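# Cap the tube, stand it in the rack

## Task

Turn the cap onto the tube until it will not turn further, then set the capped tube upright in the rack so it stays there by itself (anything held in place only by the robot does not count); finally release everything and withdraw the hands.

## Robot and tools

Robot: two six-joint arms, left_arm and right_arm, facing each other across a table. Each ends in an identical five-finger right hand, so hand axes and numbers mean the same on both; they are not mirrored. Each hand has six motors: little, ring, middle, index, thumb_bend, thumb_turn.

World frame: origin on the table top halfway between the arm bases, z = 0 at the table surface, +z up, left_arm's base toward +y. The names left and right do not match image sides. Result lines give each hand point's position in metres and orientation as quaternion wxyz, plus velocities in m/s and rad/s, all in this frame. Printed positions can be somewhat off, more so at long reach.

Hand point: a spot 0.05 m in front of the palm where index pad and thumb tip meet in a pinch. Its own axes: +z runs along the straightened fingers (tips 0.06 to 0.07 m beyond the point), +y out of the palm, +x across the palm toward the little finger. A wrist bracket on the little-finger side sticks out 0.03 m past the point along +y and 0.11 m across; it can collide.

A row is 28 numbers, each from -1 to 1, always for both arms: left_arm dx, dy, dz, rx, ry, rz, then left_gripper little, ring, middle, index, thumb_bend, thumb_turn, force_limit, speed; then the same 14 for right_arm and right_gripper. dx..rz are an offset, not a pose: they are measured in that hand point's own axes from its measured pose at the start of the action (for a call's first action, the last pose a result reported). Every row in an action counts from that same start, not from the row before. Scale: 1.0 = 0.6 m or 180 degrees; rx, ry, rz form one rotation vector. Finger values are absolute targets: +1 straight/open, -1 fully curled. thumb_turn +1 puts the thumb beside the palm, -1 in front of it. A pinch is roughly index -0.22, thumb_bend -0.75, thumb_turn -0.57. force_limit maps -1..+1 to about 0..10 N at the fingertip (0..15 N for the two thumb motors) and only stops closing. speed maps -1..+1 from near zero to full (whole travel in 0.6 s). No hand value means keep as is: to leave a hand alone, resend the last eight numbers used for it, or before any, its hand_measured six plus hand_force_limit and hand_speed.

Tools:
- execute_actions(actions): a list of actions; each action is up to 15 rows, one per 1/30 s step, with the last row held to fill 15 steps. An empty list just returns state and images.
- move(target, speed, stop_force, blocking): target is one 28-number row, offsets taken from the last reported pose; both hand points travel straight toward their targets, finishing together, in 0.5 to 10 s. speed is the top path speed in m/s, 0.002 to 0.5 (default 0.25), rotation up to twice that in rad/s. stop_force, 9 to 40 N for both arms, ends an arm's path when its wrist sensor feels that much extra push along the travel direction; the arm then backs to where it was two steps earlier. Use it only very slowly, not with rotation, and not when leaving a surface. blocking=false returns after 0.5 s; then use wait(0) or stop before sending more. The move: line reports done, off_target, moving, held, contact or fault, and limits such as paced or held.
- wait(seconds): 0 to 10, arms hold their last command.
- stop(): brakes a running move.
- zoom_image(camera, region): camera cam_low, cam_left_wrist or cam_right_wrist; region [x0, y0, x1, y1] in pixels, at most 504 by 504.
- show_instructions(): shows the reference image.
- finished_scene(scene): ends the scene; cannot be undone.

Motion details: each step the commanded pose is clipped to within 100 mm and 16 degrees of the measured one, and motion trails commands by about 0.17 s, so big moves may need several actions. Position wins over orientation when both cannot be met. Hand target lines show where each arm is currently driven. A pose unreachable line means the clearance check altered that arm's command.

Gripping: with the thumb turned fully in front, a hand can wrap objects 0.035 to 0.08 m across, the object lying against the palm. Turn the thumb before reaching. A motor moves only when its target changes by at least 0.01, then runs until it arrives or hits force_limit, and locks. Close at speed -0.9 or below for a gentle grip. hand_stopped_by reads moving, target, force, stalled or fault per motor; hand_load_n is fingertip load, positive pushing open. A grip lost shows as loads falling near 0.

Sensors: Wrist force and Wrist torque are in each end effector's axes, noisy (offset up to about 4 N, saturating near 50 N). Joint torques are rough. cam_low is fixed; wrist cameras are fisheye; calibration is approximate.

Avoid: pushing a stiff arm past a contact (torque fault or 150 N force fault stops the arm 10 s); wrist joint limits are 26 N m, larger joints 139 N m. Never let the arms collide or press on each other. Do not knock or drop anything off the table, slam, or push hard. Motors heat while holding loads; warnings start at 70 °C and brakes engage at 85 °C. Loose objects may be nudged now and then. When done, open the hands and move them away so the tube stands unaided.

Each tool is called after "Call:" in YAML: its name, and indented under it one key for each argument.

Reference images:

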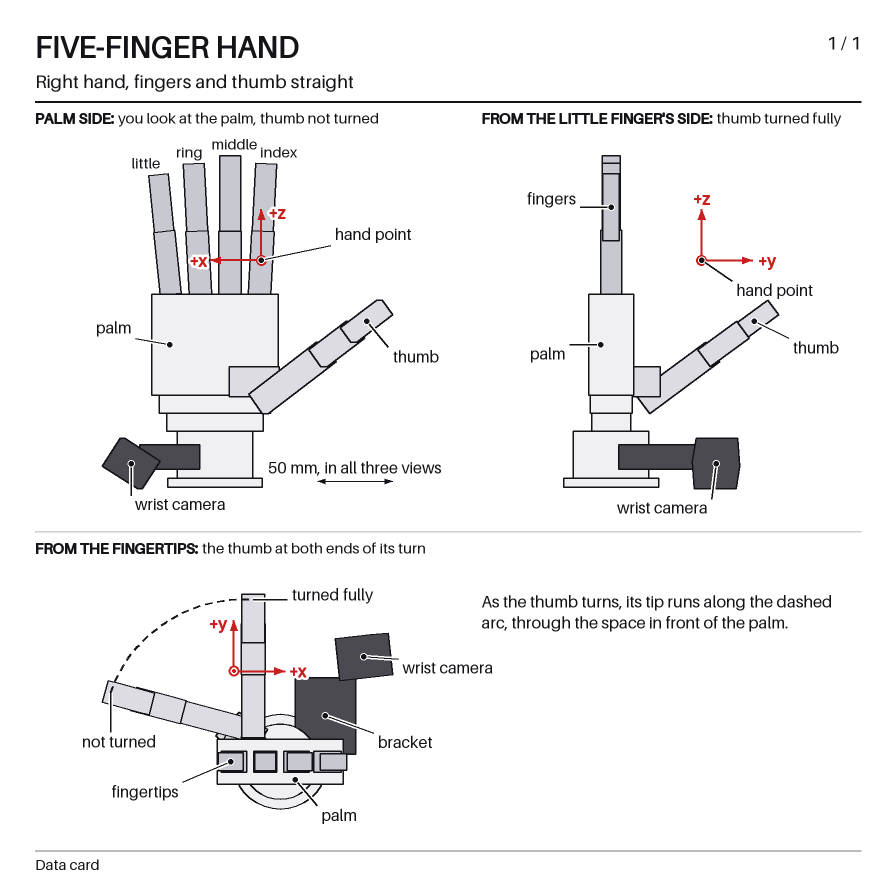

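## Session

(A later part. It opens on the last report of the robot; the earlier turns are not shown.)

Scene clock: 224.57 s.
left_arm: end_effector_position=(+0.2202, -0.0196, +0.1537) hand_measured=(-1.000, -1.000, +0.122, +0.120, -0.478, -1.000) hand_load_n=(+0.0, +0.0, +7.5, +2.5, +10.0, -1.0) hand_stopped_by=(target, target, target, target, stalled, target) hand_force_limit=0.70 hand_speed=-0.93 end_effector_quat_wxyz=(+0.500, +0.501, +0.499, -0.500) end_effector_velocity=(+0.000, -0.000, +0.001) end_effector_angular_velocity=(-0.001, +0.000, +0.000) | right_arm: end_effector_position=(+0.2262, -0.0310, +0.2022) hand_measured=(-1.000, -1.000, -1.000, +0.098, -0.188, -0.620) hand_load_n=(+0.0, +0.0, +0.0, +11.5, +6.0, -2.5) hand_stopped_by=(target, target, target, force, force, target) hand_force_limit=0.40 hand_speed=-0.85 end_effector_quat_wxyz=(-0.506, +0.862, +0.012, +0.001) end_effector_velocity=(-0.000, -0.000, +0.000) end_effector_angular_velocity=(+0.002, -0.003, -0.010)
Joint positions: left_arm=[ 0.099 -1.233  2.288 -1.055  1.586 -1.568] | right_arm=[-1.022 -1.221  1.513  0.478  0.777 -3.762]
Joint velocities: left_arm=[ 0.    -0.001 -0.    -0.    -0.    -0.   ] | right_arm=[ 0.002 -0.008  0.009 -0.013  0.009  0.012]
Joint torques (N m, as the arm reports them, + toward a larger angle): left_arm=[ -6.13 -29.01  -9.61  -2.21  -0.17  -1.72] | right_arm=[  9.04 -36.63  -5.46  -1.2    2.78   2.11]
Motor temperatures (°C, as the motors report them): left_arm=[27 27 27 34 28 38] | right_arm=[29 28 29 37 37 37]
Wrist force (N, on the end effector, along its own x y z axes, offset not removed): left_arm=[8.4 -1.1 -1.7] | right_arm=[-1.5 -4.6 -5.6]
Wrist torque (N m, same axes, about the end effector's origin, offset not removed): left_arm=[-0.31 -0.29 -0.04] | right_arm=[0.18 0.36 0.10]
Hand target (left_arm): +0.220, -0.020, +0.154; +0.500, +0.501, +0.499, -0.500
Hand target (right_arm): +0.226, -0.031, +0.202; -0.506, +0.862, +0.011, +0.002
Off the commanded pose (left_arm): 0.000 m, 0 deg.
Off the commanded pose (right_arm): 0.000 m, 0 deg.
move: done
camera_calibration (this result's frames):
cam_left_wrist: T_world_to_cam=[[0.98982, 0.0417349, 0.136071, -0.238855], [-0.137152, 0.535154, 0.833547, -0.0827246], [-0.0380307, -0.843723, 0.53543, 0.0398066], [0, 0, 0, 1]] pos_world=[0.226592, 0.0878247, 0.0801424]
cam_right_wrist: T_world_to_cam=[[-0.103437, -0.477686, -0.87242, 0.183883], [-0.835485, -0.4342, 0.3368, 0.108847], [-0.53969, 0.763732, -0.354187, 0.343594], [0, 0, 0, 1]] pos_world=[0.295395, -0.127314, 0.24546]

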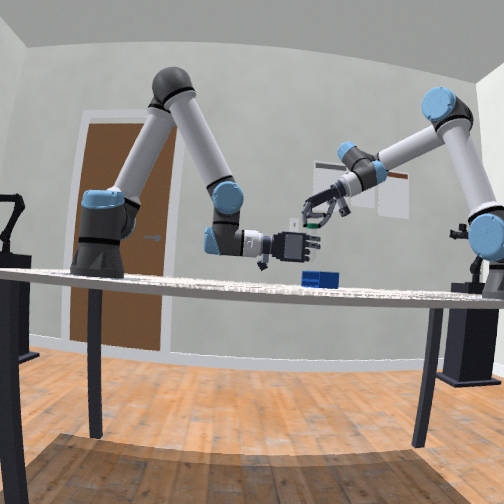

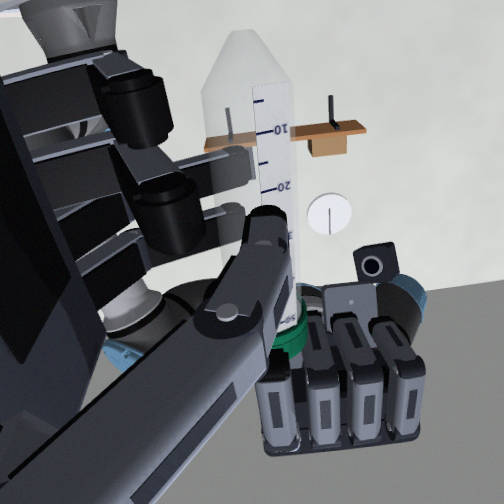

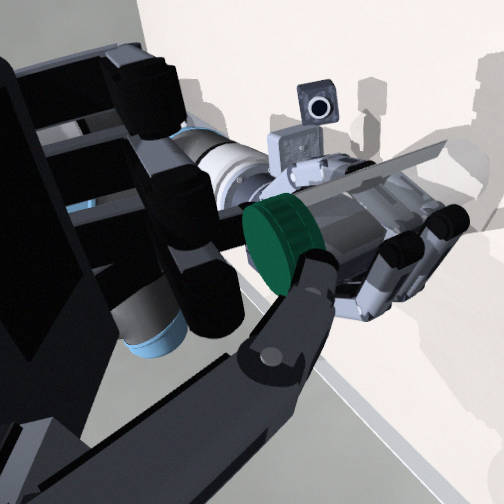

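Call:
execute_actions:
  actions:
    - [[0,0,0,0,0,0,-1,-1,0.5,0.5,0.1,-1,0.7,-0.6,0,0,0,0,0,0,-1,-1,-1,0.0,-0.4,-0.62,0.4,-0.85]]
    - [[0,-0.05,0,0,0,0,-1,-1,0.5,0.5,0.1,-1,0.7,-0.6,0,0,0,0,0,0,-1,-1,-1,0.0,-0.4,-0.62,0.4,-0.85]]
    - [[0,-0.06,0,0,0,0,-1,-1,0.5,0.5,0.1,-1,0.7,-0.6,0,0,0,0,0,0,-1,-1,-1,0.0,-0.4,-0.62,0.4,-0.85]]

Call:
move:
  target: [-0.1,-0.1,-0.25,0,0,0,-1,-1,0.5,0.5,0.1,-1,0.7,-0.6,0.45,0.065,-0.117,-0.003,0.218,0.122,-1,-1,-1,0.0,-0.4,-0.62,0.4,-0.85]
  speed: 0.15

Call:
zoom_image:
  camera: "cam_low"
  region: [280,210,370,300]

Scene clock: 226.33 s.
left_arm: end_effector_position=(+0.1553, -0.0194, +0.1533) hand_measured=(-1.000, -1.000, +0.500, +0.500, +0.098, -1.000) hand_load_n=(+0.0, +0.0, +0.0, +0.0, +0.0, +0.0) hand_stopped_by=(target, target, target, target, moving, target) hand_force_limit=0.70 hand_speed=-0.60 end_effector_quat_wxyz=(+0.500, +0.501, +0.499, -0.501) end_effector_velocity=(-0.007, -0.000, -0.001) end_effector_angular_velocity=(+0.001, +0.000, +0.005) | right_arm: end_effector_position=(+0.2262, -0.0310, +0.2022) hand_measured=(-1.000, -1.000, -1.000, +0.098, -0.188, -0.620) hand_load_n=(+0.0, +0.0, +0.0, +10.5, +8.5, -1.0) hand_stopped_by=(target, target, target, force, force, target) hand_force_limit=0.40 hand_speed=-0.85 end_effector_quat_wxyz=(-0.506, +0.862, +0.012, +0.001) end_effector_velocity=(-0.000, +0.000, +0.000) end_effector_angular_velocity=(+0.002, -0.002, +0.003)
Joint positions: left_arm=[-0.1   -1.265  2.345 -1.079  1.388 -1.569] | right_arm=[-1.022 -1.221  1.513  0.478  0.777 -3.762]
Joint velocities: left_arm=[-0.026 -0.001  0.003 -0.001 -0.031 -0.001] | right_arm=[ 0.    -0.    -0.    -0.    -0.002 -0.002]
Joint torques (N m, as the arm reports them, + toward a larger angle): left_arm=[ -9.51 -34.82  -3.32  -3.66  -2.04  -2.67] | right_arm=[ -7.05 -24.71 -28.58   2.16  -3.32  -1.79]
Motor temperatures (°C, as the motors report them): left_arm=[27 27 27 34 28 38] | right_arm=[29 28 29 37 37 37]
Wrist force (N, on the end effector, along its own x y z axes, offset not removed): left_arm=[1.1 -0.7 1.8] | right_arm=[4.8 -5.0 -2.1]
Wrist torque (N m, same axes, about the end effector's origin, offset not removed): left_arm=[-0.50 -0.47 -0.02] | right_arm=[-0.52 -0.43 0.12]
Hand target (left_arm): +0.155, -0.019, +0.153; +0.500, +0.501, +0.499, -0.500
Hand target (right_arm): +0.226, -0.031, +0.202; -0.506, +0.862, +0.012, +0.001
Off the commanded pose (left_arm): 0.001 m, 0 deg.
Off the commanded pose (right_arm): 0.000 m, 0 deg.
camera_calibration (this result's frames):
cam_left_wrist: T_world_to_cam=[[0.989969, 0.040674, 0.135303, -0.174579], [-0.135937, 0.535184, 0.833726, -0.0915849], [-0.0385011, -0.843756, 0.535345, 0.0377776], [0, 0, 0, 1]] pos_world=[0.161832, 0.0879907, 0.0797537]
cam_right_wrist: T_world_to_cam=[[-0.103423, -0.477674, -0.872429, 0.183889], [-0.835488, -0.434209, 0.336783, 0.108841], [-0.539689, 0.763734, -0.354183, 0.343588], [0, 0, 0, 1]] pos_world=[0.295384, -0.127311, 0.245467]

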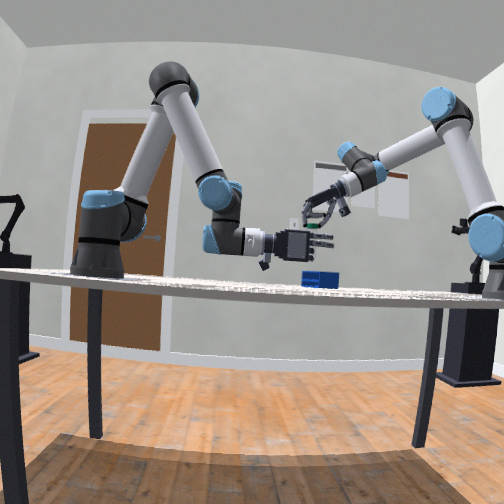

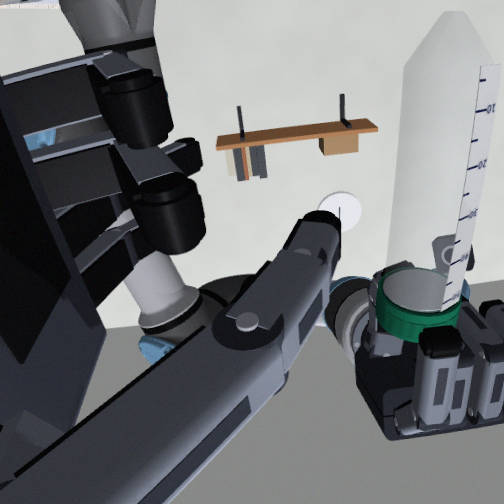

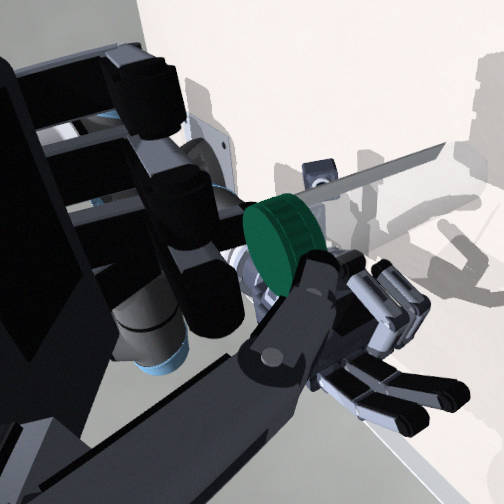

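Scene clock: 229.50 s.
left_arm: end_effector_position=(+0.0953, +0.1306, +0.2130) hand_measured=(-1.000, -1.000, +0.500, +0.500, +0.100, -1.000) hand_load_n=(+0.0, +0.0, +0.0, +0.0, +0.0, +0.0) hand_stopped_by=(target, target, target, target, target, target) hand_force_limit=0.70 hand_speed=-0.60 end_effector_quat_wxyz=(+0.499, +0.501, +0.499, -0.501) end_effector_velocity=(-0.001, +0.002, +0.001) end_effector_angular_velocity=(+0.002, +0.003, +0.003) | right_arm: end_effector_position=(+0.4975, -0.1065, +0.2058) hand_measured=(-1.000, -1.000, -1.000, +0.098, -0.188, -0.620) hand_load_n=(+0.0, +0.0, +0.0, +10.5, +8.5, -0.5) hand_stopped_by=(target, target, target, force, force, target) hand_force_limit=0.40 hand_speed=-0.85 end_effector_quat_wxyz=(+0.467, -0.801, +0.319, -0.194) end_effector_velocity=(+0.002, -0.000, -0.000) end_effector_angular_velocity=(-0.000, -0.000, -0.005)
Joint positions: left_arm=[-0.66  -1.938  2.722 -0.784  0.828 -1.572] | right_arm=[-1.232 -1.128  1.334  0.335  1.239 -3.35 ]
Joint velocities: left_arm=[-0.022 -0.018  0.001  0.021 -0.025 -0.006] | right_arm=[-0.     0.003 -0.003 -0.     0.004  0.002]
Joint torques (N m, as the arm reports them, + toward a larger angle): left_arm=[-10.46  -9.49  -5.33   0.84  -1.58  -2.55] | right_arm=[ -8.23 -29.41 -31.67   1.89   2.67   2.26]
Motor temperatures (°C, as the motors report them): left_arm=[27 27 27 34 28 38] | right_arm=[29 28 29 37 37 37]
Wrist force (N, on the end effector, along its own x y z axes, offset not removed): left_arm=[0.3 -1.3 1.5] | right_arm=[1.5 -3.8 -1.2]
Wrist torque (N m, same axes, about the end effector's origin, offset not removed): left_arm=[-0.58 -0.26 -0.04] | right_arm=[-0.52 -0.05 -0.16]
Hand target (left_arm): +0.095, +0.131, +0.213; +0.499, +0.501, +0.500, -0.501
Hand target (right_arm): +0.498, -0.107, +0.206; -0.467, +0.801, -0.319, +0.195
Off the commanded pose (left_arm): 0.001 m, 0 deg.
Off the commanded pose (right_arm): 0.000 m, 0 deg.
move: done
camera_calibration (this result's frames):
cam_left_wrist: T_world_to_cam=[[0.990264, 0.0401442, 0.133287, -0.128867], [-0.133982, 0.534619, 0.834405, -0.230049], [-0.0377612, -0.844139, 0.534793, 0.130112], [0, 0, 0, 1]] pos_world=[0.101703, 0.237994, 0.139547]
cam_right_wrist: T_world_to_cam=[[-0.410733, -0.264519, -0.872541, 0.354611], [-0.89805, 0.282677, 0.337045, 0.408918], [0.157493, 0.922021, -0.353656, 0.218788], [0, 0, 0, 1]] pos_world=[0.478422, -0.223518, 0.248965]

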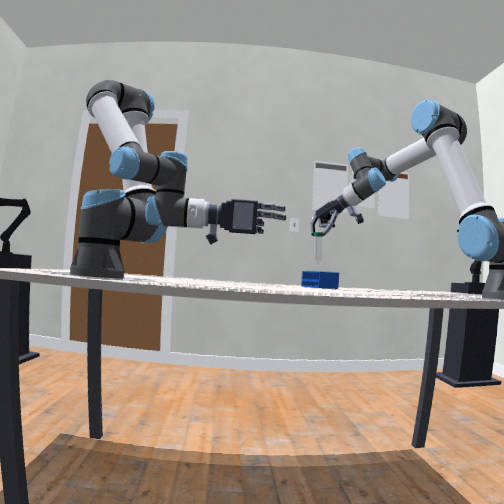

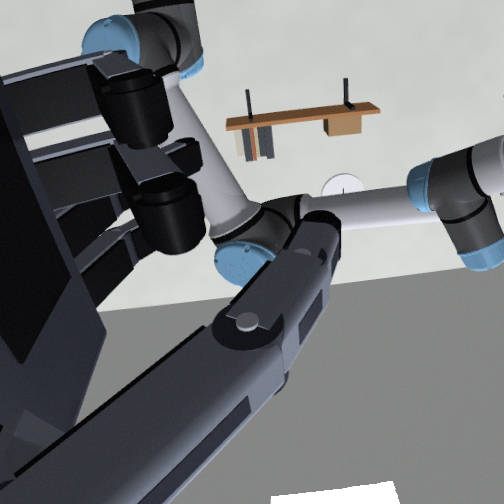

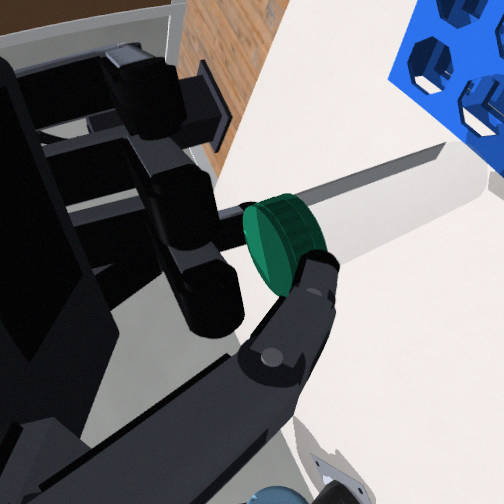

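Region (280, 210, 370, 300) of cam_low's 504x504 image, scaled by 5.600, with more detail than that image has.

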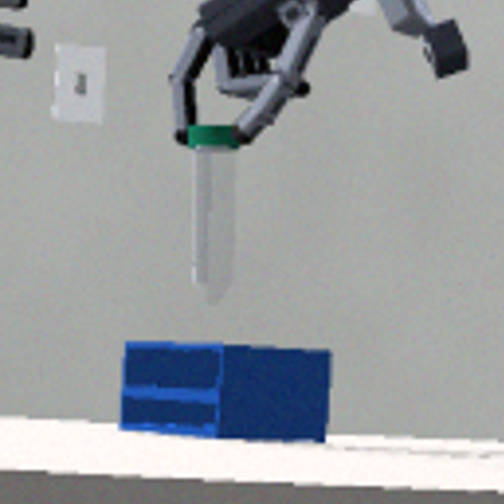

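Call:
move:
  target: [0,0,0,0,0,0,-1,-1,0.5,0.5,0.1,-1,0.7,-0.6,0.04,0.01,0.05,0,0,0,-1,-1,-1,0.0,-0.4,-0.62,0.4,-0.85]
  speed: 0.06

Call:
zoom_image:
  camera: "cam_right_wrist"
  region: [344,80,504,240]

Call:
zoom_image:
  camera: "cam_low"
  region: [290,230,350,290]

Scene clock: 231.03 s.
left_arm: end_effector_position=(+0.0953, +0.1306, +0.2130) hand_measured=(-1.000, -1.000, +0.500, +0.500, +0.100, -1.000) hand_load_n=(+0.0, +0.0, +0.0, +0.0, +0.0, +0.0) hand_stopped_by=(target, target, target, target, target, target) hand_force_limit=0.70 hand_speed=-0.60 end_effector_quat_wxyz=(+0.499, +0.501, +0.499, -0.501) end_effector_velocity=(-0.000, -0.000, +0.001) end_effector_angular_velocity=(-0.002, +0.001, -0.001) | right_arm: end_effector_position=(+0.5310, -0.1065, +0.1863) hand_measured=(-1.000, -1.000, -1.000, +0.098, -0.188, -0.620) hand_load_n=(+0.0, +0.0, +0.0, +10.5, +8.5, -0.5) hand_stopped_by=(target, target, target, force, force, target) hand_force_limit=0.40 hand_speed=-0.85 end_effector_quat_wxyz=(+0.468, -0.801, +0.319, -0.195) end_effector_velocity=(+0.002, -0.000, -0.000) end_effector_angular_velocity=(-0.000, -0.002, +0.000)
Joint positions: left_arm=[-0.66  -1.938  2.722 -0.784  0.828 -1.572] | right_arm=[-1.257 -1.051  1.27   0.327  1.218 -3.364]
Joint velocities: left_arm=[-0.    -0.002 -0.001  0.     0.     0.   ] | right_arm=[-0.001  0.003 -0.004 -0.    -0.001 -0.002]
Joint torques (N m, as the arm reports them, + toward a larger angle): left_arm=[ 10.59  10.06 -26.48  -3.12   1.57   2.71] | right_arm=[ -8.37 -31.71 -31.83   1.53  -2.99  -2.24]
Motor temperatures (°C, as the motors report them): left_arm=[27 27 27 34 28 38] | right_arm=[29 28 29 37 37 37]
Wrist force (N, on the end effector, along its own x y z axes, offset not removed): left_arm=[1.8 -0.7 2.4] | right_arm=[2.4 2.0 -2.3]
Wrist torque (N m, same axes, about the end effector's origin, offset not removed): left_arm=[-0.50 -0.51 0.04] | right_arm=[0.52 -0.18 0.19]
Hand target (left_arm): +0.095, +0.131, +0.213; +0.499, +0.501, +0.499, -0.501
Hand target (right_arm): +0.531, -0.107, +0.186; -0.467, +0.801, -0.319, +0.194
Off the commanded pose (left_arm): 0.000 m, 0 deg.
Off the commanded pose (right_arm): 0.000 m, 0 deg.
move: done
camera_calibration (this result's frames):
cam_left_wrist: T_world_to_cam=[[0.990257, 0.0401377, 0.13334, -0.128891], [-0.134025, 0.534569, 0.83443, -0.230025], [-0.0377875, -0.844171, 0.53474, 0.130166], [0, 0, 0, 1]] pos_world=[0.101724, 0.23802, 0.139521]
cam_right_wrist: T_world_to_cam=[[-0.410552, -0.264464, -0.872643, 0.351257], [-0.898118, 0.28267, 0.336871, 0.445628], [0.15758, 0.922039, -0.353571, 0.206619], [0, 0, 0, 1]] pos_world=[0.511877, -0.223582, 0.229457]

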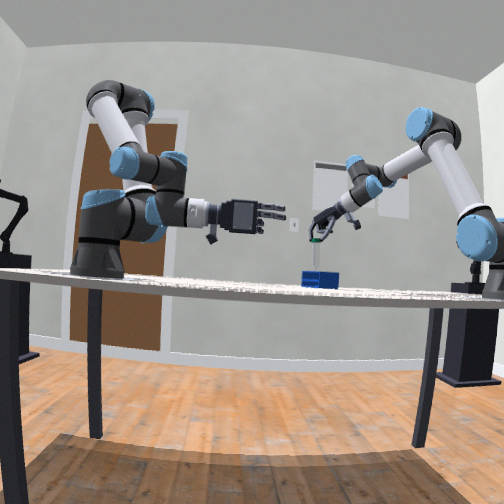

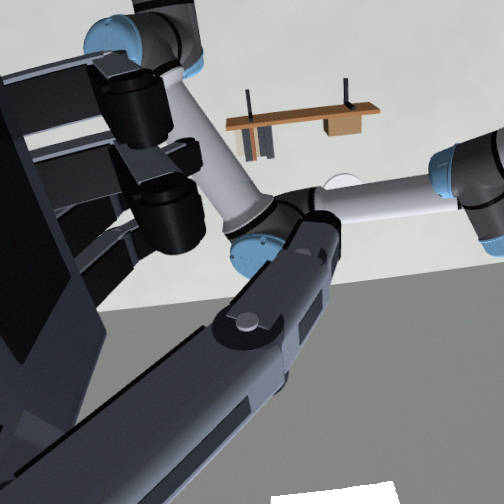

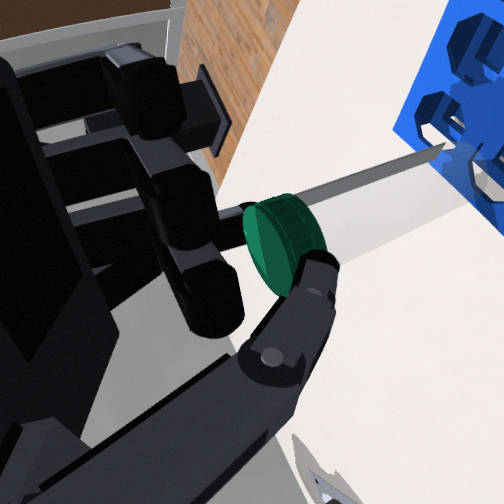

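Region (344, 80, 504, 240) of cam_right_wrist's 504x504 image, scaled by 3.150, with more detail than that image has.

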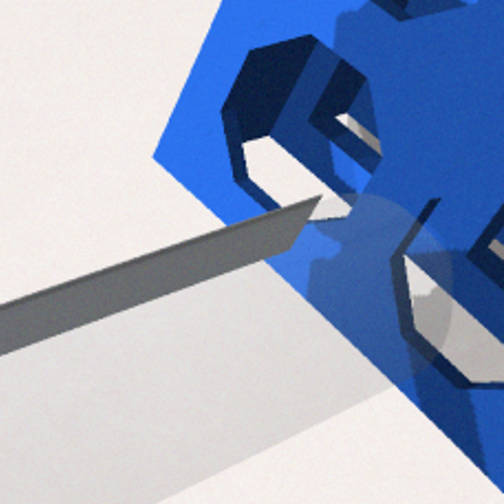

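Region (290, 230, 350, 290) of cam_low's 504x504 image, scaled by 8.400, with more detail than that image has.

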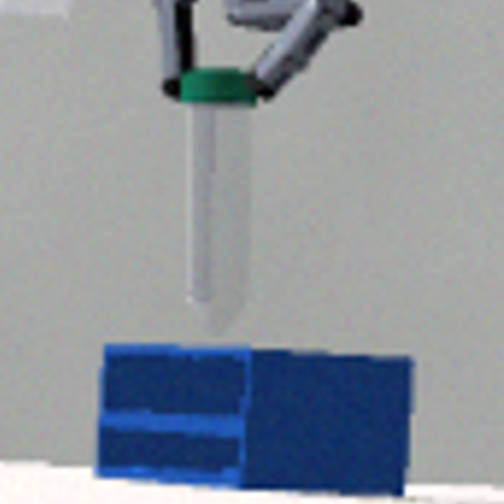

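Call:
move:
  target: [0,0,0,0,0,0,-1,-1,0.5,0.5,0.1,-1,0.7,-0.6,-0.0013,0.0213,0.0027,0,0,0,-1,-1,-1,0.0,-0.4,-0.62,0.4,-0.85]
  speed: 0.02

Call:
zoom_image:
  camera: "cam_right_wrist"
  region: [344,80,504,240]

Call:
zoom_image:
  camera: "cam_low"
  region: [290,230,350,290]

Scene clock: 232.40 s.
left_arm: end_effector_position=(+0.0953, +0.1306, +0.2130) hand_measured=(-1.000, -1.000, +0.500, +0.500, +0.100, -1.000) hand_load_n=(+0.0, +0.0, +0.0, +0.0, +0.0, +0.0) hand_stopped_by=(target, target, target, target, target, target) hand_force_limit=0.70 hand_speed=-0.60 end_effector_quat_wxyz=(+0.499, +0.501, +0.499, -0.501) end_effector_velocity=(-0.001, -0.000, -0.000) end_effector_angular_velocity=(+0.001, -0.001, -0.001) | right_arm: end_effector_position=(+0.5272, -0.1095, +0.1746) hand_measured=(-1.000, -1.000, -1.000, +0.098, -0.188, -0.620) hand_load_n=(+0.0, +0.0, +0.0, +10.5, +8.5, -0.5) hand_stopped_by=(target, target, target, force, force, target) hand_force_limit=0.40 hand_speed=-0.85 end_effector_quat_wxyz=(+0.468, -0.801, +0.319, -0.194) end_effector_velocity=(-0.001, -0.000, -0.002) end_effector_angular_velocity=(+0.001, -0.001, +0.001)
Joint positions: left_arm=[-0.66  -1.938  2.722 -0.784  0.828 -1.572] | right_arm=[-1.259 -1.056  1.308  0.294  1.216 -3.365]
Joint velocities: left_arm=[-0.001  0.001  0.     0.     0.    -0.   ] | right_arm=[-0.    -0.002  0.007 -0.007 -0.001 -0.   ]
Joint torques (N m, as the arm reports them, + toward a larger angle): left_arm=[  8.91   8.67 -16.06  -2.41   1.25   2.65] | right_arm=[ -8.97 -48.7   -9.91  -1.86  -2.82  -2.35]
Motor temperatures (°C, as the motors report them): left_arm=[27 27 27 34 28 38] | right_arm=[29 28 29 37 37 37]
Wrist force (N, on the end effector, along its own x y z axes, offset not removed): left_arm=[1.3 -0.4 1.6] | right_arm=[-0.2 -1.3 0.6]
Wrist torque (N m, same axes, about the end effector's origin, offset not removed): left_arm=[-0.38 -0.40 0.00] | right_arm=[-0.22 0.00 -0.05]
Hand target (left_arm): +0.095, +0.131, +0.213; +0.499, +0.501, +0.499, -0.501
Hand target (right_arm): +0.527, -0.110, +0.174; -0.468, +0.801, -0.319, +0.195
Off the commanded pose (left_arm): 0.000 m, 0 deg.
Off the commanded pose (right_arm): 0.000 m, 0 deg.
move: done
camera_calibration (this result's frames):
cam_left_wrist: T_world_to_cam=[[0.990264, 0.0401443, 0.133287, -0.128867], [-0.133982, 0.534619, 0.834405, -0.230049], [-0.0377613, -0.844139, 0.534793, 0.130112], [0, 0, 0, 1]] pos_world=[0.101703, 0.237994, 0.139547]
cam_right_wrist: T_world_to_cam=[[-0.410583, -0.264501, -0.872617, 0.338703], [-0.898107, 0.282675, 0.336895, 0.447064], [0.157558, 0.922027, -0.353612, 0.205822], [0, 0, 0, 1]] pos_world=[0.508148, -0.22656, 0.217726]

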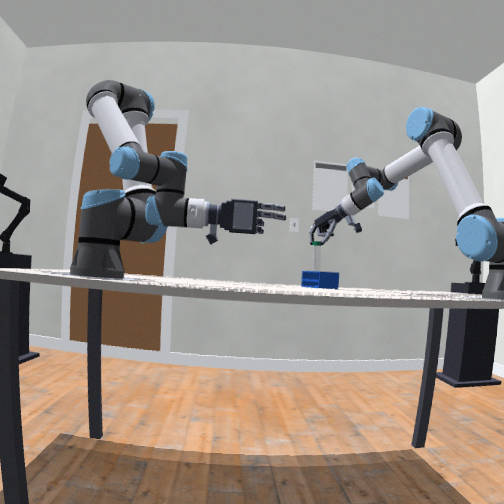

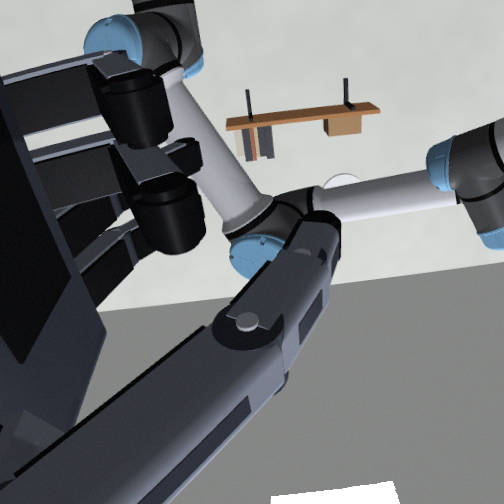

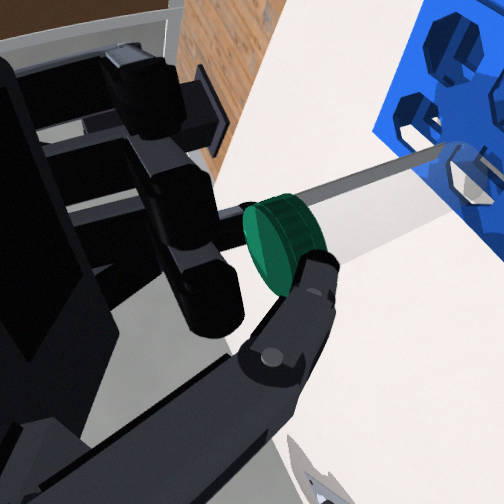

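Region (344, 80, 504, 240) of cam_right_wrist's 504x504 image, scaled by 3.150, with more detail than that image has.

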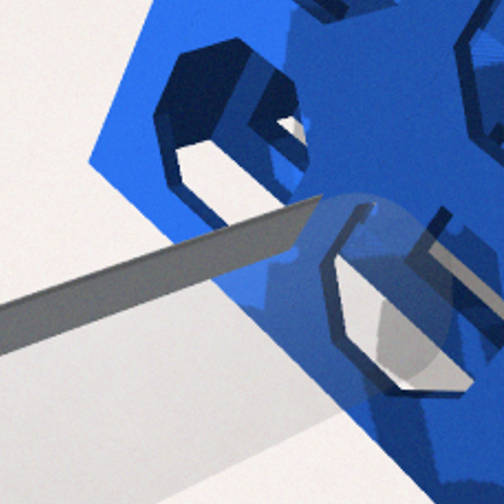

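Region (290, 230, 350, 290) of cam_low's 504x504 image, scaled by 8.400, with more detail than that image has.

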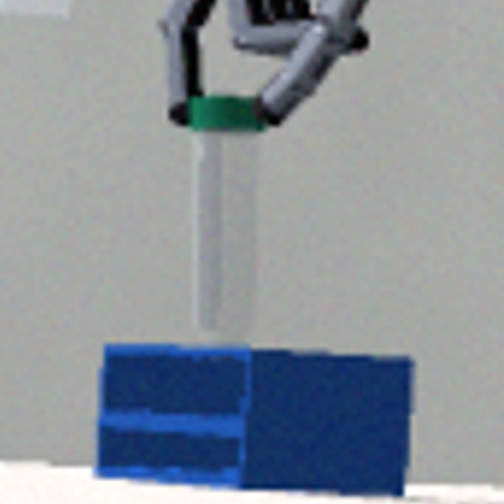

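Call:
move:
  target: [0,0,0,0,0,0,-1,-1,0.5,0.5,0.1,-1,0.7,-0.6,0.0023,0.014,0.0023,0,0,0,-1,-1,-1,0.0,-0.4,-0.62,0.4,-0.85]
  speed: 0.015

Call:
move:
  target: [0,0,0,0,0,0,-1,-1,0.5,0.5,0.1,-1,0.7,-0.6,-0.0009,0.06,0.0337,0,0,0,-1,-1,-1,0.0,-0.4,-0.62,0.4,-0.85]
  speed: 0.02
  stop_force: 9

Call:
zoom_image:
  camera: "cam_low"
  region: [290,230,350,290]

Scene clock: 233.50 s.
left_arm: end_effector_position=(+0.0953, +0.1306, +0.2130) hand_measured=(-1.000, -1.000, +0.500, +0.500, +0.100, -1.000) hand_load_n=(+0.0, +0.0, +0.0, +0.0, +0.0, +0.0) hand_stopped_by=(target, target, target, target, target, target) hand_force_limit=0.70 hand_speed=-0.60 end_effector_quat_wxyz=(+0.499, +0.501, +0.499, -0.501) end_effector_velocity=(-0.000, -0.000, -0.001) end_effector_angular_velocity=(+0.002, -0.001, -0.000) | right_arm: end_effector_position=(+0.5263, -0.1125, +0.1668) hand_measured=(-1.000, -1.000, -1.000, +0.098, -0.188, -0.620) hand_load_n=(+0.0, +0.0, +0.0, +10.5, +8.5, -0.5) hand_stopped_by=(target, target, target, force, force, target) hand_force_limit=0.40 hand_speed=-0.85 end_effector_quat_wxyz=(+0.467, -0.801, +0.319, -0.194) end_effector_velocity=(-0.001, -0.001, -0.001) end_effector_angular_velocity=(+0.001, +0.001, -0.001)
Joint positions: left_arm=[-0.66  -1.938  2.722 -0.784  0.828 -1.572] | right_arm=[-1.264 -1.057  1.33   0.274  1.212 -3.368]
Joint velocities: left_arm=[ 0.     0.002 -0.    -0.     0.    -0.   ] | right_arm=[-0.001 -0.002  0.006 -0.005 -0.001  0.001]
Joint torques (N m, as the arm reports them, + toward a larger angle): left_arm=[  8.09   7.48 -10.09  -1.83   1.     2.24] | right_arm=[ -8.89 -48.73  -7.67  -1.64  -2.71  -2.41]
Motor temperatures (°C, as the motors report them): left_arm=[27 27 27 34 28 38] | right_arm=[29 28 29 37 37 37]
Wrist force (N, on the end effector, along its own x y z axes, offset not removed): left_arm=[2.0 -0.6 1.3] | right_arm=[4.0 -2.9 4.9]
Wrist torque (N m, same axes, about the end effector's origin, offset not removed): left_arm=[-0.42 -0.60 0.02] | right_arm=[-0.60 -0.59 0.57]
Hand target (left_arm): +0.095, +0.131, +0.213; +0.499, +0.501, +0.499, -0.501
Hand target (right_arm): +0.526, -0.113, +0.167; -0.467, +0.801, -0.319, +0.194
Off the commanded pose (left_arm): 0.000 m, 0 deg.
Off the commanded pose (right_arm): 0.000 m, 0 deg.
move: done
camera_calibration (this result's frames):
cam_left_wrist: T_world_to_cam=[[0.990264, 0.0401442, 0.133287, -0.128867], [-0.133982, 0.534619, 0.834405, -0.230049], [-0.0377613, -0.844139, 0.534793, 0.130112], [0, 0, 0, 1]] pos_world=[0.101703, 0.237994, 0.139547]
cam_right_wrist: T_world_to_cam=[[-0.410596, -0.264525, -0.872604, 0.330752], [-0.898104, 0.282679, 0.336901, 0.449706], [0.157548, 0.922019, -0.353637, 0.206018], [0, 0, 0, 1]] pos_world=[0.50723, -0.229583, 0.209964]

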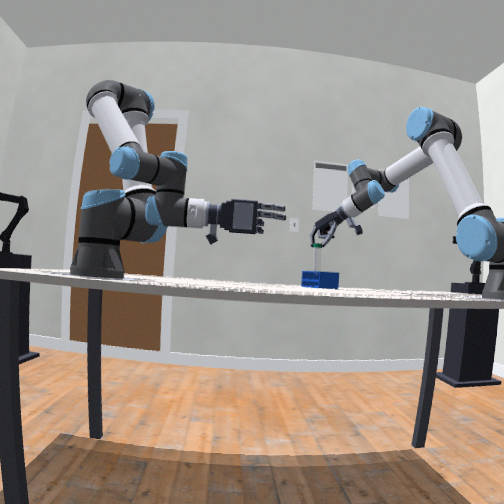

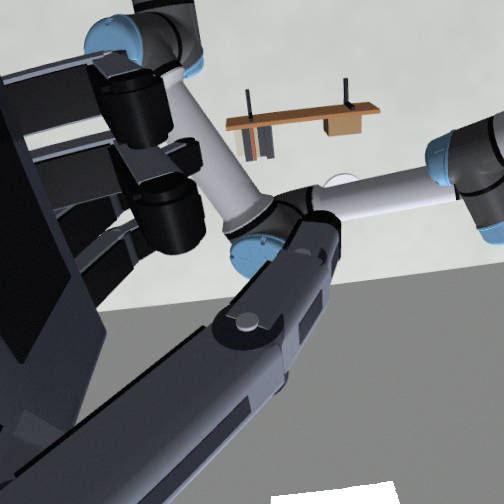

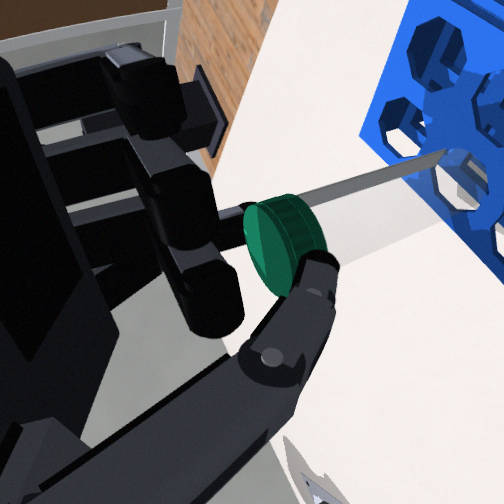

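Scene clock: 235.87 s.
left_arm: end_effector_position=(+0.0953, +0.1306, +0.2130) hand_measured=(-1.000, -1.000, +0.500, +0.500, +0.100, -1.000) hand_load_n=(+0.0, +0.0, +0.0, +0.0, +0.0, +0.0) hand_stopped_by=(target, target, target, target, target, target) hand_force_limit=0.70 hand_speed=-0.60 end_effector_quat_wxyz=(+0.499, +0.501, +0.499, -0.501) end_effector_velocity=(+0.000, +0.000, +0.001) end_effector_angular_velocity=(-0.002, +0.002, +0.000) | right_arm: end_effector_position=(+0.5263, -0.1125, +0.1257) hand_measured=(-1.000, -1.000, -1.000, +0.098, -0.188, -0.620) hand_load_n=(+0.0, +0.0, +0.0, +10.5, +8.5, -0.5) hand_stopped_by=(target, target, target, force, force, target) hand_force_limit=0.40 hand_speed=-0.85 end_effector_quat_wxyz=(+0.467, -0.801, +0.319, -0.194) end_effector_velocity=(+0.000, -0.001, -0.002) end_effector_angular_velocity=(+0.000, +0.000, -0.003)
Joint positions: left_arm=[-0.66  -1.938  2.722 -0.784  0.828 -1.572] | right_arm=[-1.264 -1.026  1.392  0.182  1.212 -3.368]
Joint velocities: left_arm=[ 0.    -0.002  0.    -0.     0.    -0.   ] | right_arm=[-0.     0.001  0.003 -0.005  0.002  0.002]
Joint torques (N m, as the arm reports them, + toward a larger angle): left_arm=[  9.09   7.88 -10.43  -1.73   0.89   2.31] | right_arm=[  8.41 -31.86  -8.16  -1.84   2.6    2.36]
Motor temperatures (°C, as the motors report them): left_arm=[27 27 27 34 28 38] | right_arm=[29 28 29 37 37 37]
Wrist force (N, on the end effector, along its own x y z axes, offset not removed): left_arm=[1.1 -2.1 1.2] | right_arm=[-2.3 -3.2 -3.0]
Wrist torque (N m, same axes, about the end effector's origin, offset not removed): left_arm=[-0.61 -0.35 -0.09] | right_arm=[-0.23 0.48 -0.30]
Hand target (left_arm): +0.095, +0.131, +0.213; +0.499, +0.501, +0.499, -0.501
Hand target (right_arm): +0.526, -0.112, +0.125; -0.467, +0.801, -0.319, +0.194
Off the commanded pose (left_arm): 0.000 m, 0 deg.
Off the commanded pose (right_arm): 0.000 m, 0 deg.
move: done
camera_calibration (this result's frames):
cam_left_wrist: T_world_to_cam=[[0.990264, 0.0401444, 0.133287, -0.128867], [-0.133982, 0.534619, 0.834405, -0.230049], [-0.0377612, -0.844139, 0.534793, 0.130112], [0, 0, 0, 1]] pos_world=[0.101703, 0.237994, 0.139547]
cam_right_wrist: T_world_to_cam=[[-0.410609, -0.264541, -0.872593, 0.294955], [-0.898099, 0.282679, 0.336912, 0.463526], [0.157537, 0.922014, -0.353655, 0.191434], [0, 0, 0, 1]] pos_world=[0.507245, -0.229507, 0.168909]

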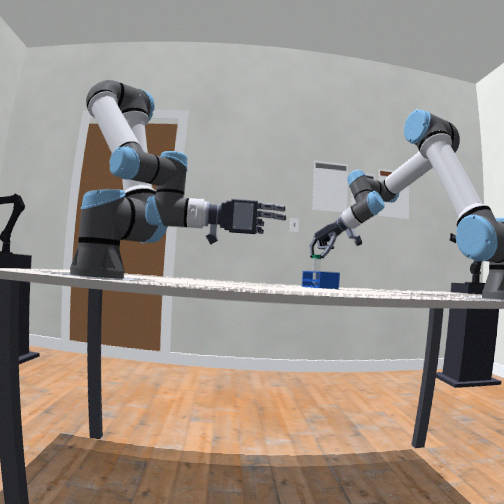

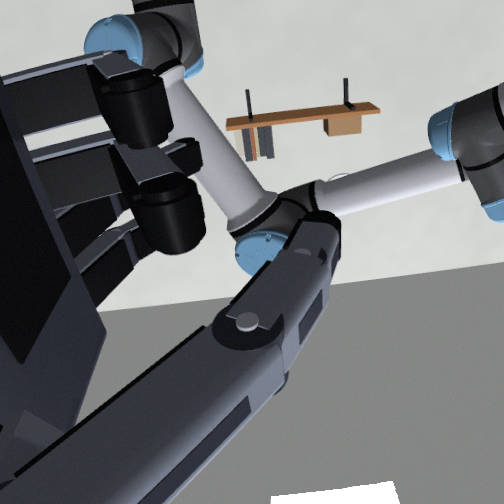

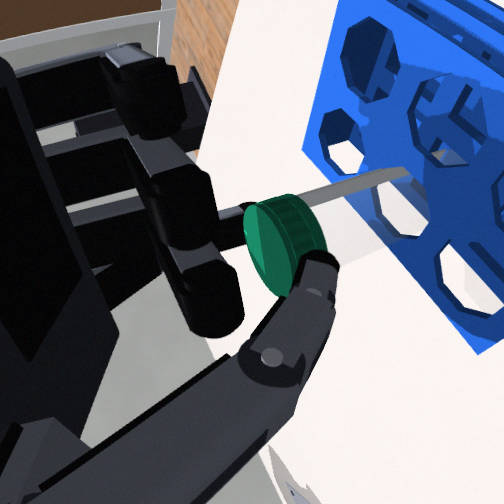

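Region (290, 230, 350, 290) of cam_low's 504x504 image, scaled by 8.400, with more detail than that image has.

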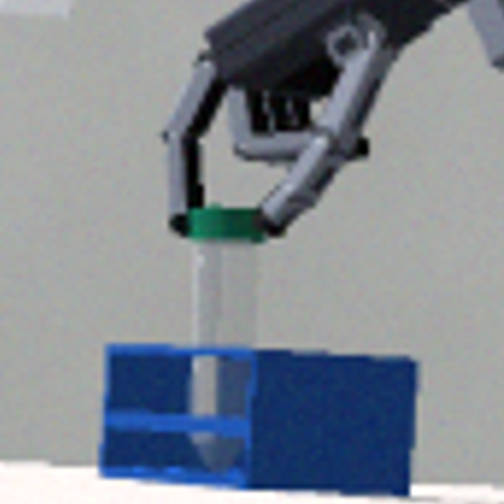

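Call:
execute_actions:
  actions:
    - [[0,0,0,0,0,0,-1,-1,0.5,0.5,0.1,-1,0.7,-0.6,0,0,0,0,0,0,-1,-1,-1,0.45,0.1,-0.62,0.4,-0.4]]

Call:
move:
  target: [0,0,0,0,0,0,-1,-1,0.5,0.5,0.1,-1,0.7,-0.6,0,-0.22,-0.13,0,0,0,-1,-1,-1,0.45,0.1,-0.62,0.4,-0.4]

Scene clock: 237.67 s.
left_arm: end_effector_position=(+0.0953, +0.1306, +0.2130) hand_measured=(-1.000, -1.000, +0.500, +0.500, +0.100, -1.000) hand_load_n=(+0.0, +0.0, +0.0, +0.0, +0.0, +0.0) hand_stopped_by=(target, target, target, target, target, target) hand_force_limit=0.70 hand_speed=-0.60 end_effector_quat_wxyz=(+0.499, +0.501, +0.499, -0.501) end_effector_velocity=(+0.000, +0.000, +0.000) end_effector_angular_velocity=(-0.001, +0.001, +0.001) | right_arm: end_effector_position=(+0.5263, -0.1125, +0.1256) hand_measured=(-1.000, -1.000, -1.000, +0.450, +0.056, -0.620) hand_load_n=(+0.0, +0.0, +0.0, +0.0, +0.0, +0.0) hand_stopped_by=(target, target, target, moving, moving, target) hand_force_limit=0.40 hand_speed=-0.40 end_effector_quat_wxyz=(+0.467, -0.801, +0.319, -0.194) end_effector_velocity=(+0.000, -0.000, +0.001) end_effector_angular_velocity=(-0.001, -0.001, +0.000)
Joint positions: left_arm=[-0.66  -1.938  2.722 -0.784  0.828 -1.572] | right_arm=[-1.264 -1.026  1.392  0.182  1.212 -3.368]
Joint velocities: left_arm=[ 0.001 -0.002  0.    -0.     0.    -0.   ] | right_arm=[-0.    -0.001 -0.     0.001  0.    -0.001]
Joint torques (N m, as the arm reports them, + toward a larger angle): left_arm=[  9.06   7.66 -10.49  -1.82   0.9    2.44] | right_arm=[  7.72 -49.8  -31.35   1.9    2.35   1.88]
Motor temperatures (°C, as the motors report them): left_arm=[27 27 27 34 28 38] | right_arm=[29 28 29 37 37 37]
Wrist force (N, on the end effector, along its own x y z axes, offset not removed): left_arm=[0.9 0.1 1.3] | right_arm=[-0.9 -3.4 -1.0]
Wrist torque (N m, same axes, about the end effector's origin, offset not removed): left_arm=[-0.28 -0.28 0.04] | right_arm=[-0.36 0.28 -0.08]
Hand target (left_arm): +0.095, +0.131, +0.213; +0.499, +0.501, +0.499, -0.501
Hand target (right_arm): +0.526, -0.112, +0.126; -0.467, +0.801, -0.319, +0.194
Off the commanded pose (left_arm): 0.000 m, 0 deg.
Off the commanded pose (right_arm): 0.000 m, 0 deg.
camera_calibration (this result's frames):
cam_left_wrist: T_world_to_cam=[[0.990264, 0.0401443, 0.133287, -0.128867], [-0.133982, 0.534619, 0.834405, -0.230048], [-0.0377613, -0.844139, 0.534793, 0.130112], [0, 0, 0, 1]] pos_world=[0.101703, 0.237994, 0.139547]
cam_right_wrist: T_world_to_cam=[[-0.41075, -0.264589, -0.872512, 0.294905], [-0.898043, 0.282707, 0.337038, 0.463512], [0.157489, 0.921992, -0.353734, 0.191434], [0, 0, 0, 1]] pos_world=[0.507237, -0.22951, 0.168804]

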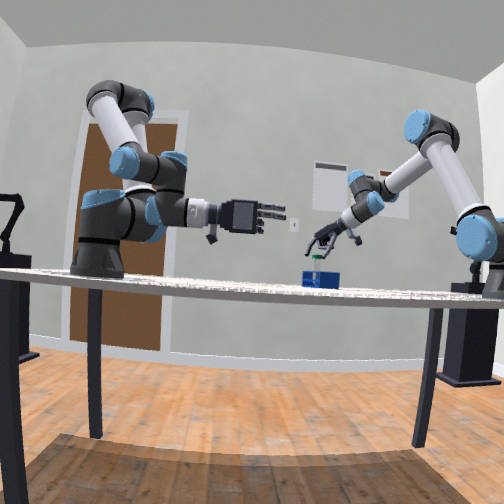

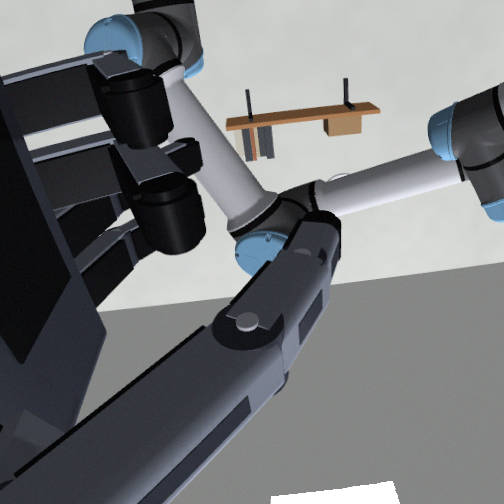

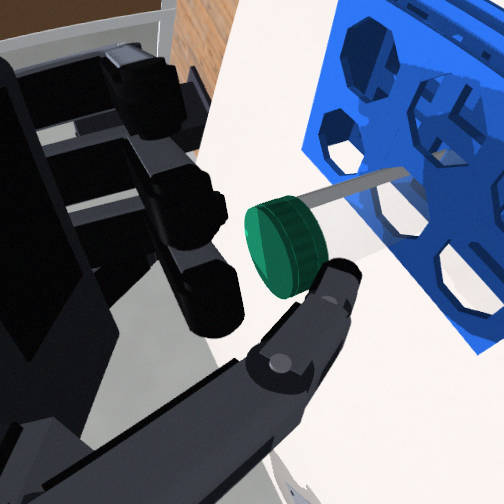

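Scene clock: 238.90 s.
left_arm: end_effector_position=(+0.0953, +0.1306, +0.2130) hand_measured=(-1.000, -1.000, +0.500, +0.500, +0.100, -1.000) hand_load_n=(+0.0, +0.0, +0.0, +0.0, +0.0, +0.0) hand_stopped_by=(target, target, target, target, target, target) hand_force_limit=0.70 hand_speed=-0.60 end_effector_quat_wxyz=(+0.499, +0.501, +0.499, -0.501) end_effector_velocity=(-0.001, -0.000, +0.000) end_effector_angular_velocity=(-0.001, +0.001, -0.002) | right_arm: end_effector_position=(+0.5225, -0.1138, +0.2787) hand_measured=(-1.000, -1.000, -1.000, +0.450, +0.100, -0.620) hand_load_n=(+0.0, +0.0, +0.0, +0.0, +0.0, +0.0) hand_stopped_by=(target, target, target, target, target, target) hand_force_limit=0.40 hand_speed=-0.40 end_effector_quat_wxyz=(+0.468, -0.801, +0.319, -0.195) end_effector_velocity=(+0.000, +0.000, +0.001) end_effector_angular_velocity=(-0.001, +0.003, +0.002)
Joint positions: left_arm=[-0.66  -1.938  2.722 -0.784  0.828 -1.572] | right_arm=[-1.263 -1.107  1.116  0.537  1.212 -3.368]
Joint velocities: left_arm=[-0.002 -0.    -0.     0.     0.    -0.001] | right_arm=[ 0.     0.004 -0.01   0.009 -0.001 -0.001]
Joint torques (N m, as the arm reports them, + toward a larger angle): left_arm=[ 7.26  6.54 -9.75 -1.81  0.71  2.64] | right_arm=[ -9.36 -30.01 -31.71   1.67  -2.88  -2.33]
Motor temperatures (°C, as the motors report them): left_arm=[27 27 27 34 28 38] | right_arm=[29 28 29 37 37 37]
Wrist force (N, on the end effector, along its own x y z axes, offset not removed): left_arm=[1.0 -0.5 1.2] | right_arm=[-1.1 -0.6 -1.1]
Wrist torque (N m, same axes, about the end effector's origin, offset not removed): left_arm=[-0.33 -0.34 -0.02] | right_arm=[0.10 0.41 -0.50]
Hand target (left_arm): +0.095, +0.131, +0.213; +0.499, +0.501, +0.499, -0.501
Hand target (right_arm): +0.522, -0.114, +0.279; -0.467, +0.801, -0.319, +0.194
Off the commanded pose (left_arm): 0.000 m, 0 deg.
Off the commanded pose (right_arm): 0.000 m, 0 deg.
move: done
camera_calibration (this result's frames):
cam_left_wrist: T_world_to_cam=[[0.990264, 0.0401442, 0.133287, -0.128867], [-0.133982, 0.534619, 0.834405, -0.230049], [-0.0377612, -0.844139, 0.534793, 0.130112], [0, 0, 0, 1]] pos_world=[0.101703, 0.237994, 0.139547]
cam_right_wrist: T_world_to_cam=[[-0.410565, -0.264399, -0.872657, 0.42651], [-0.898105, 0.282689, 0.336888, 0.408904], [0.157618, 0.922052, -0.353521, 0.247287], [0, 0, 0, 1]] pos_world=[0.503372, -0.230835, 0.321863]

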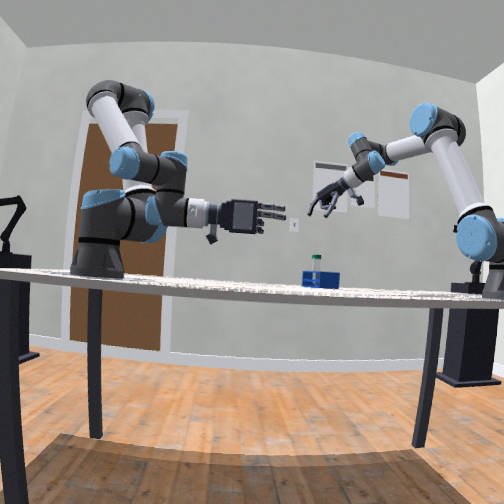

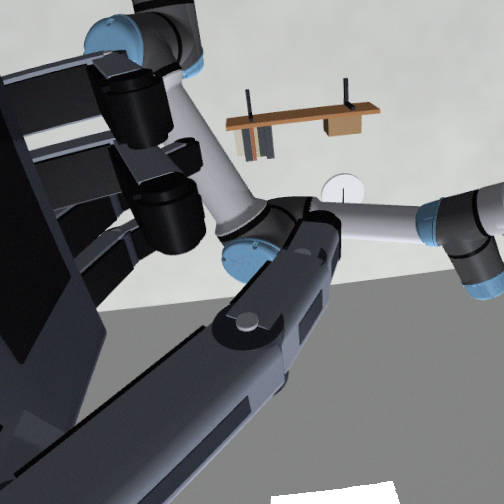

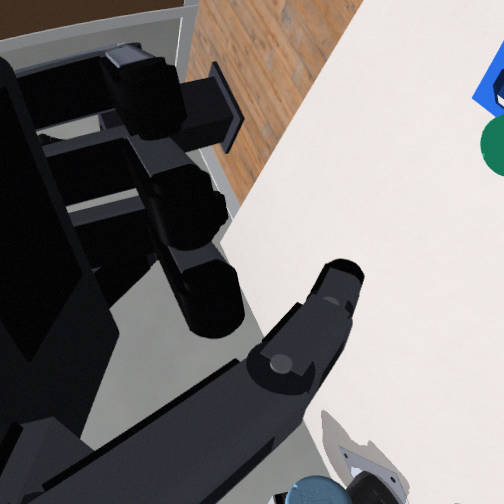

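Call:
finished_scene:
  scene: 1

The scene is finished: the task was done.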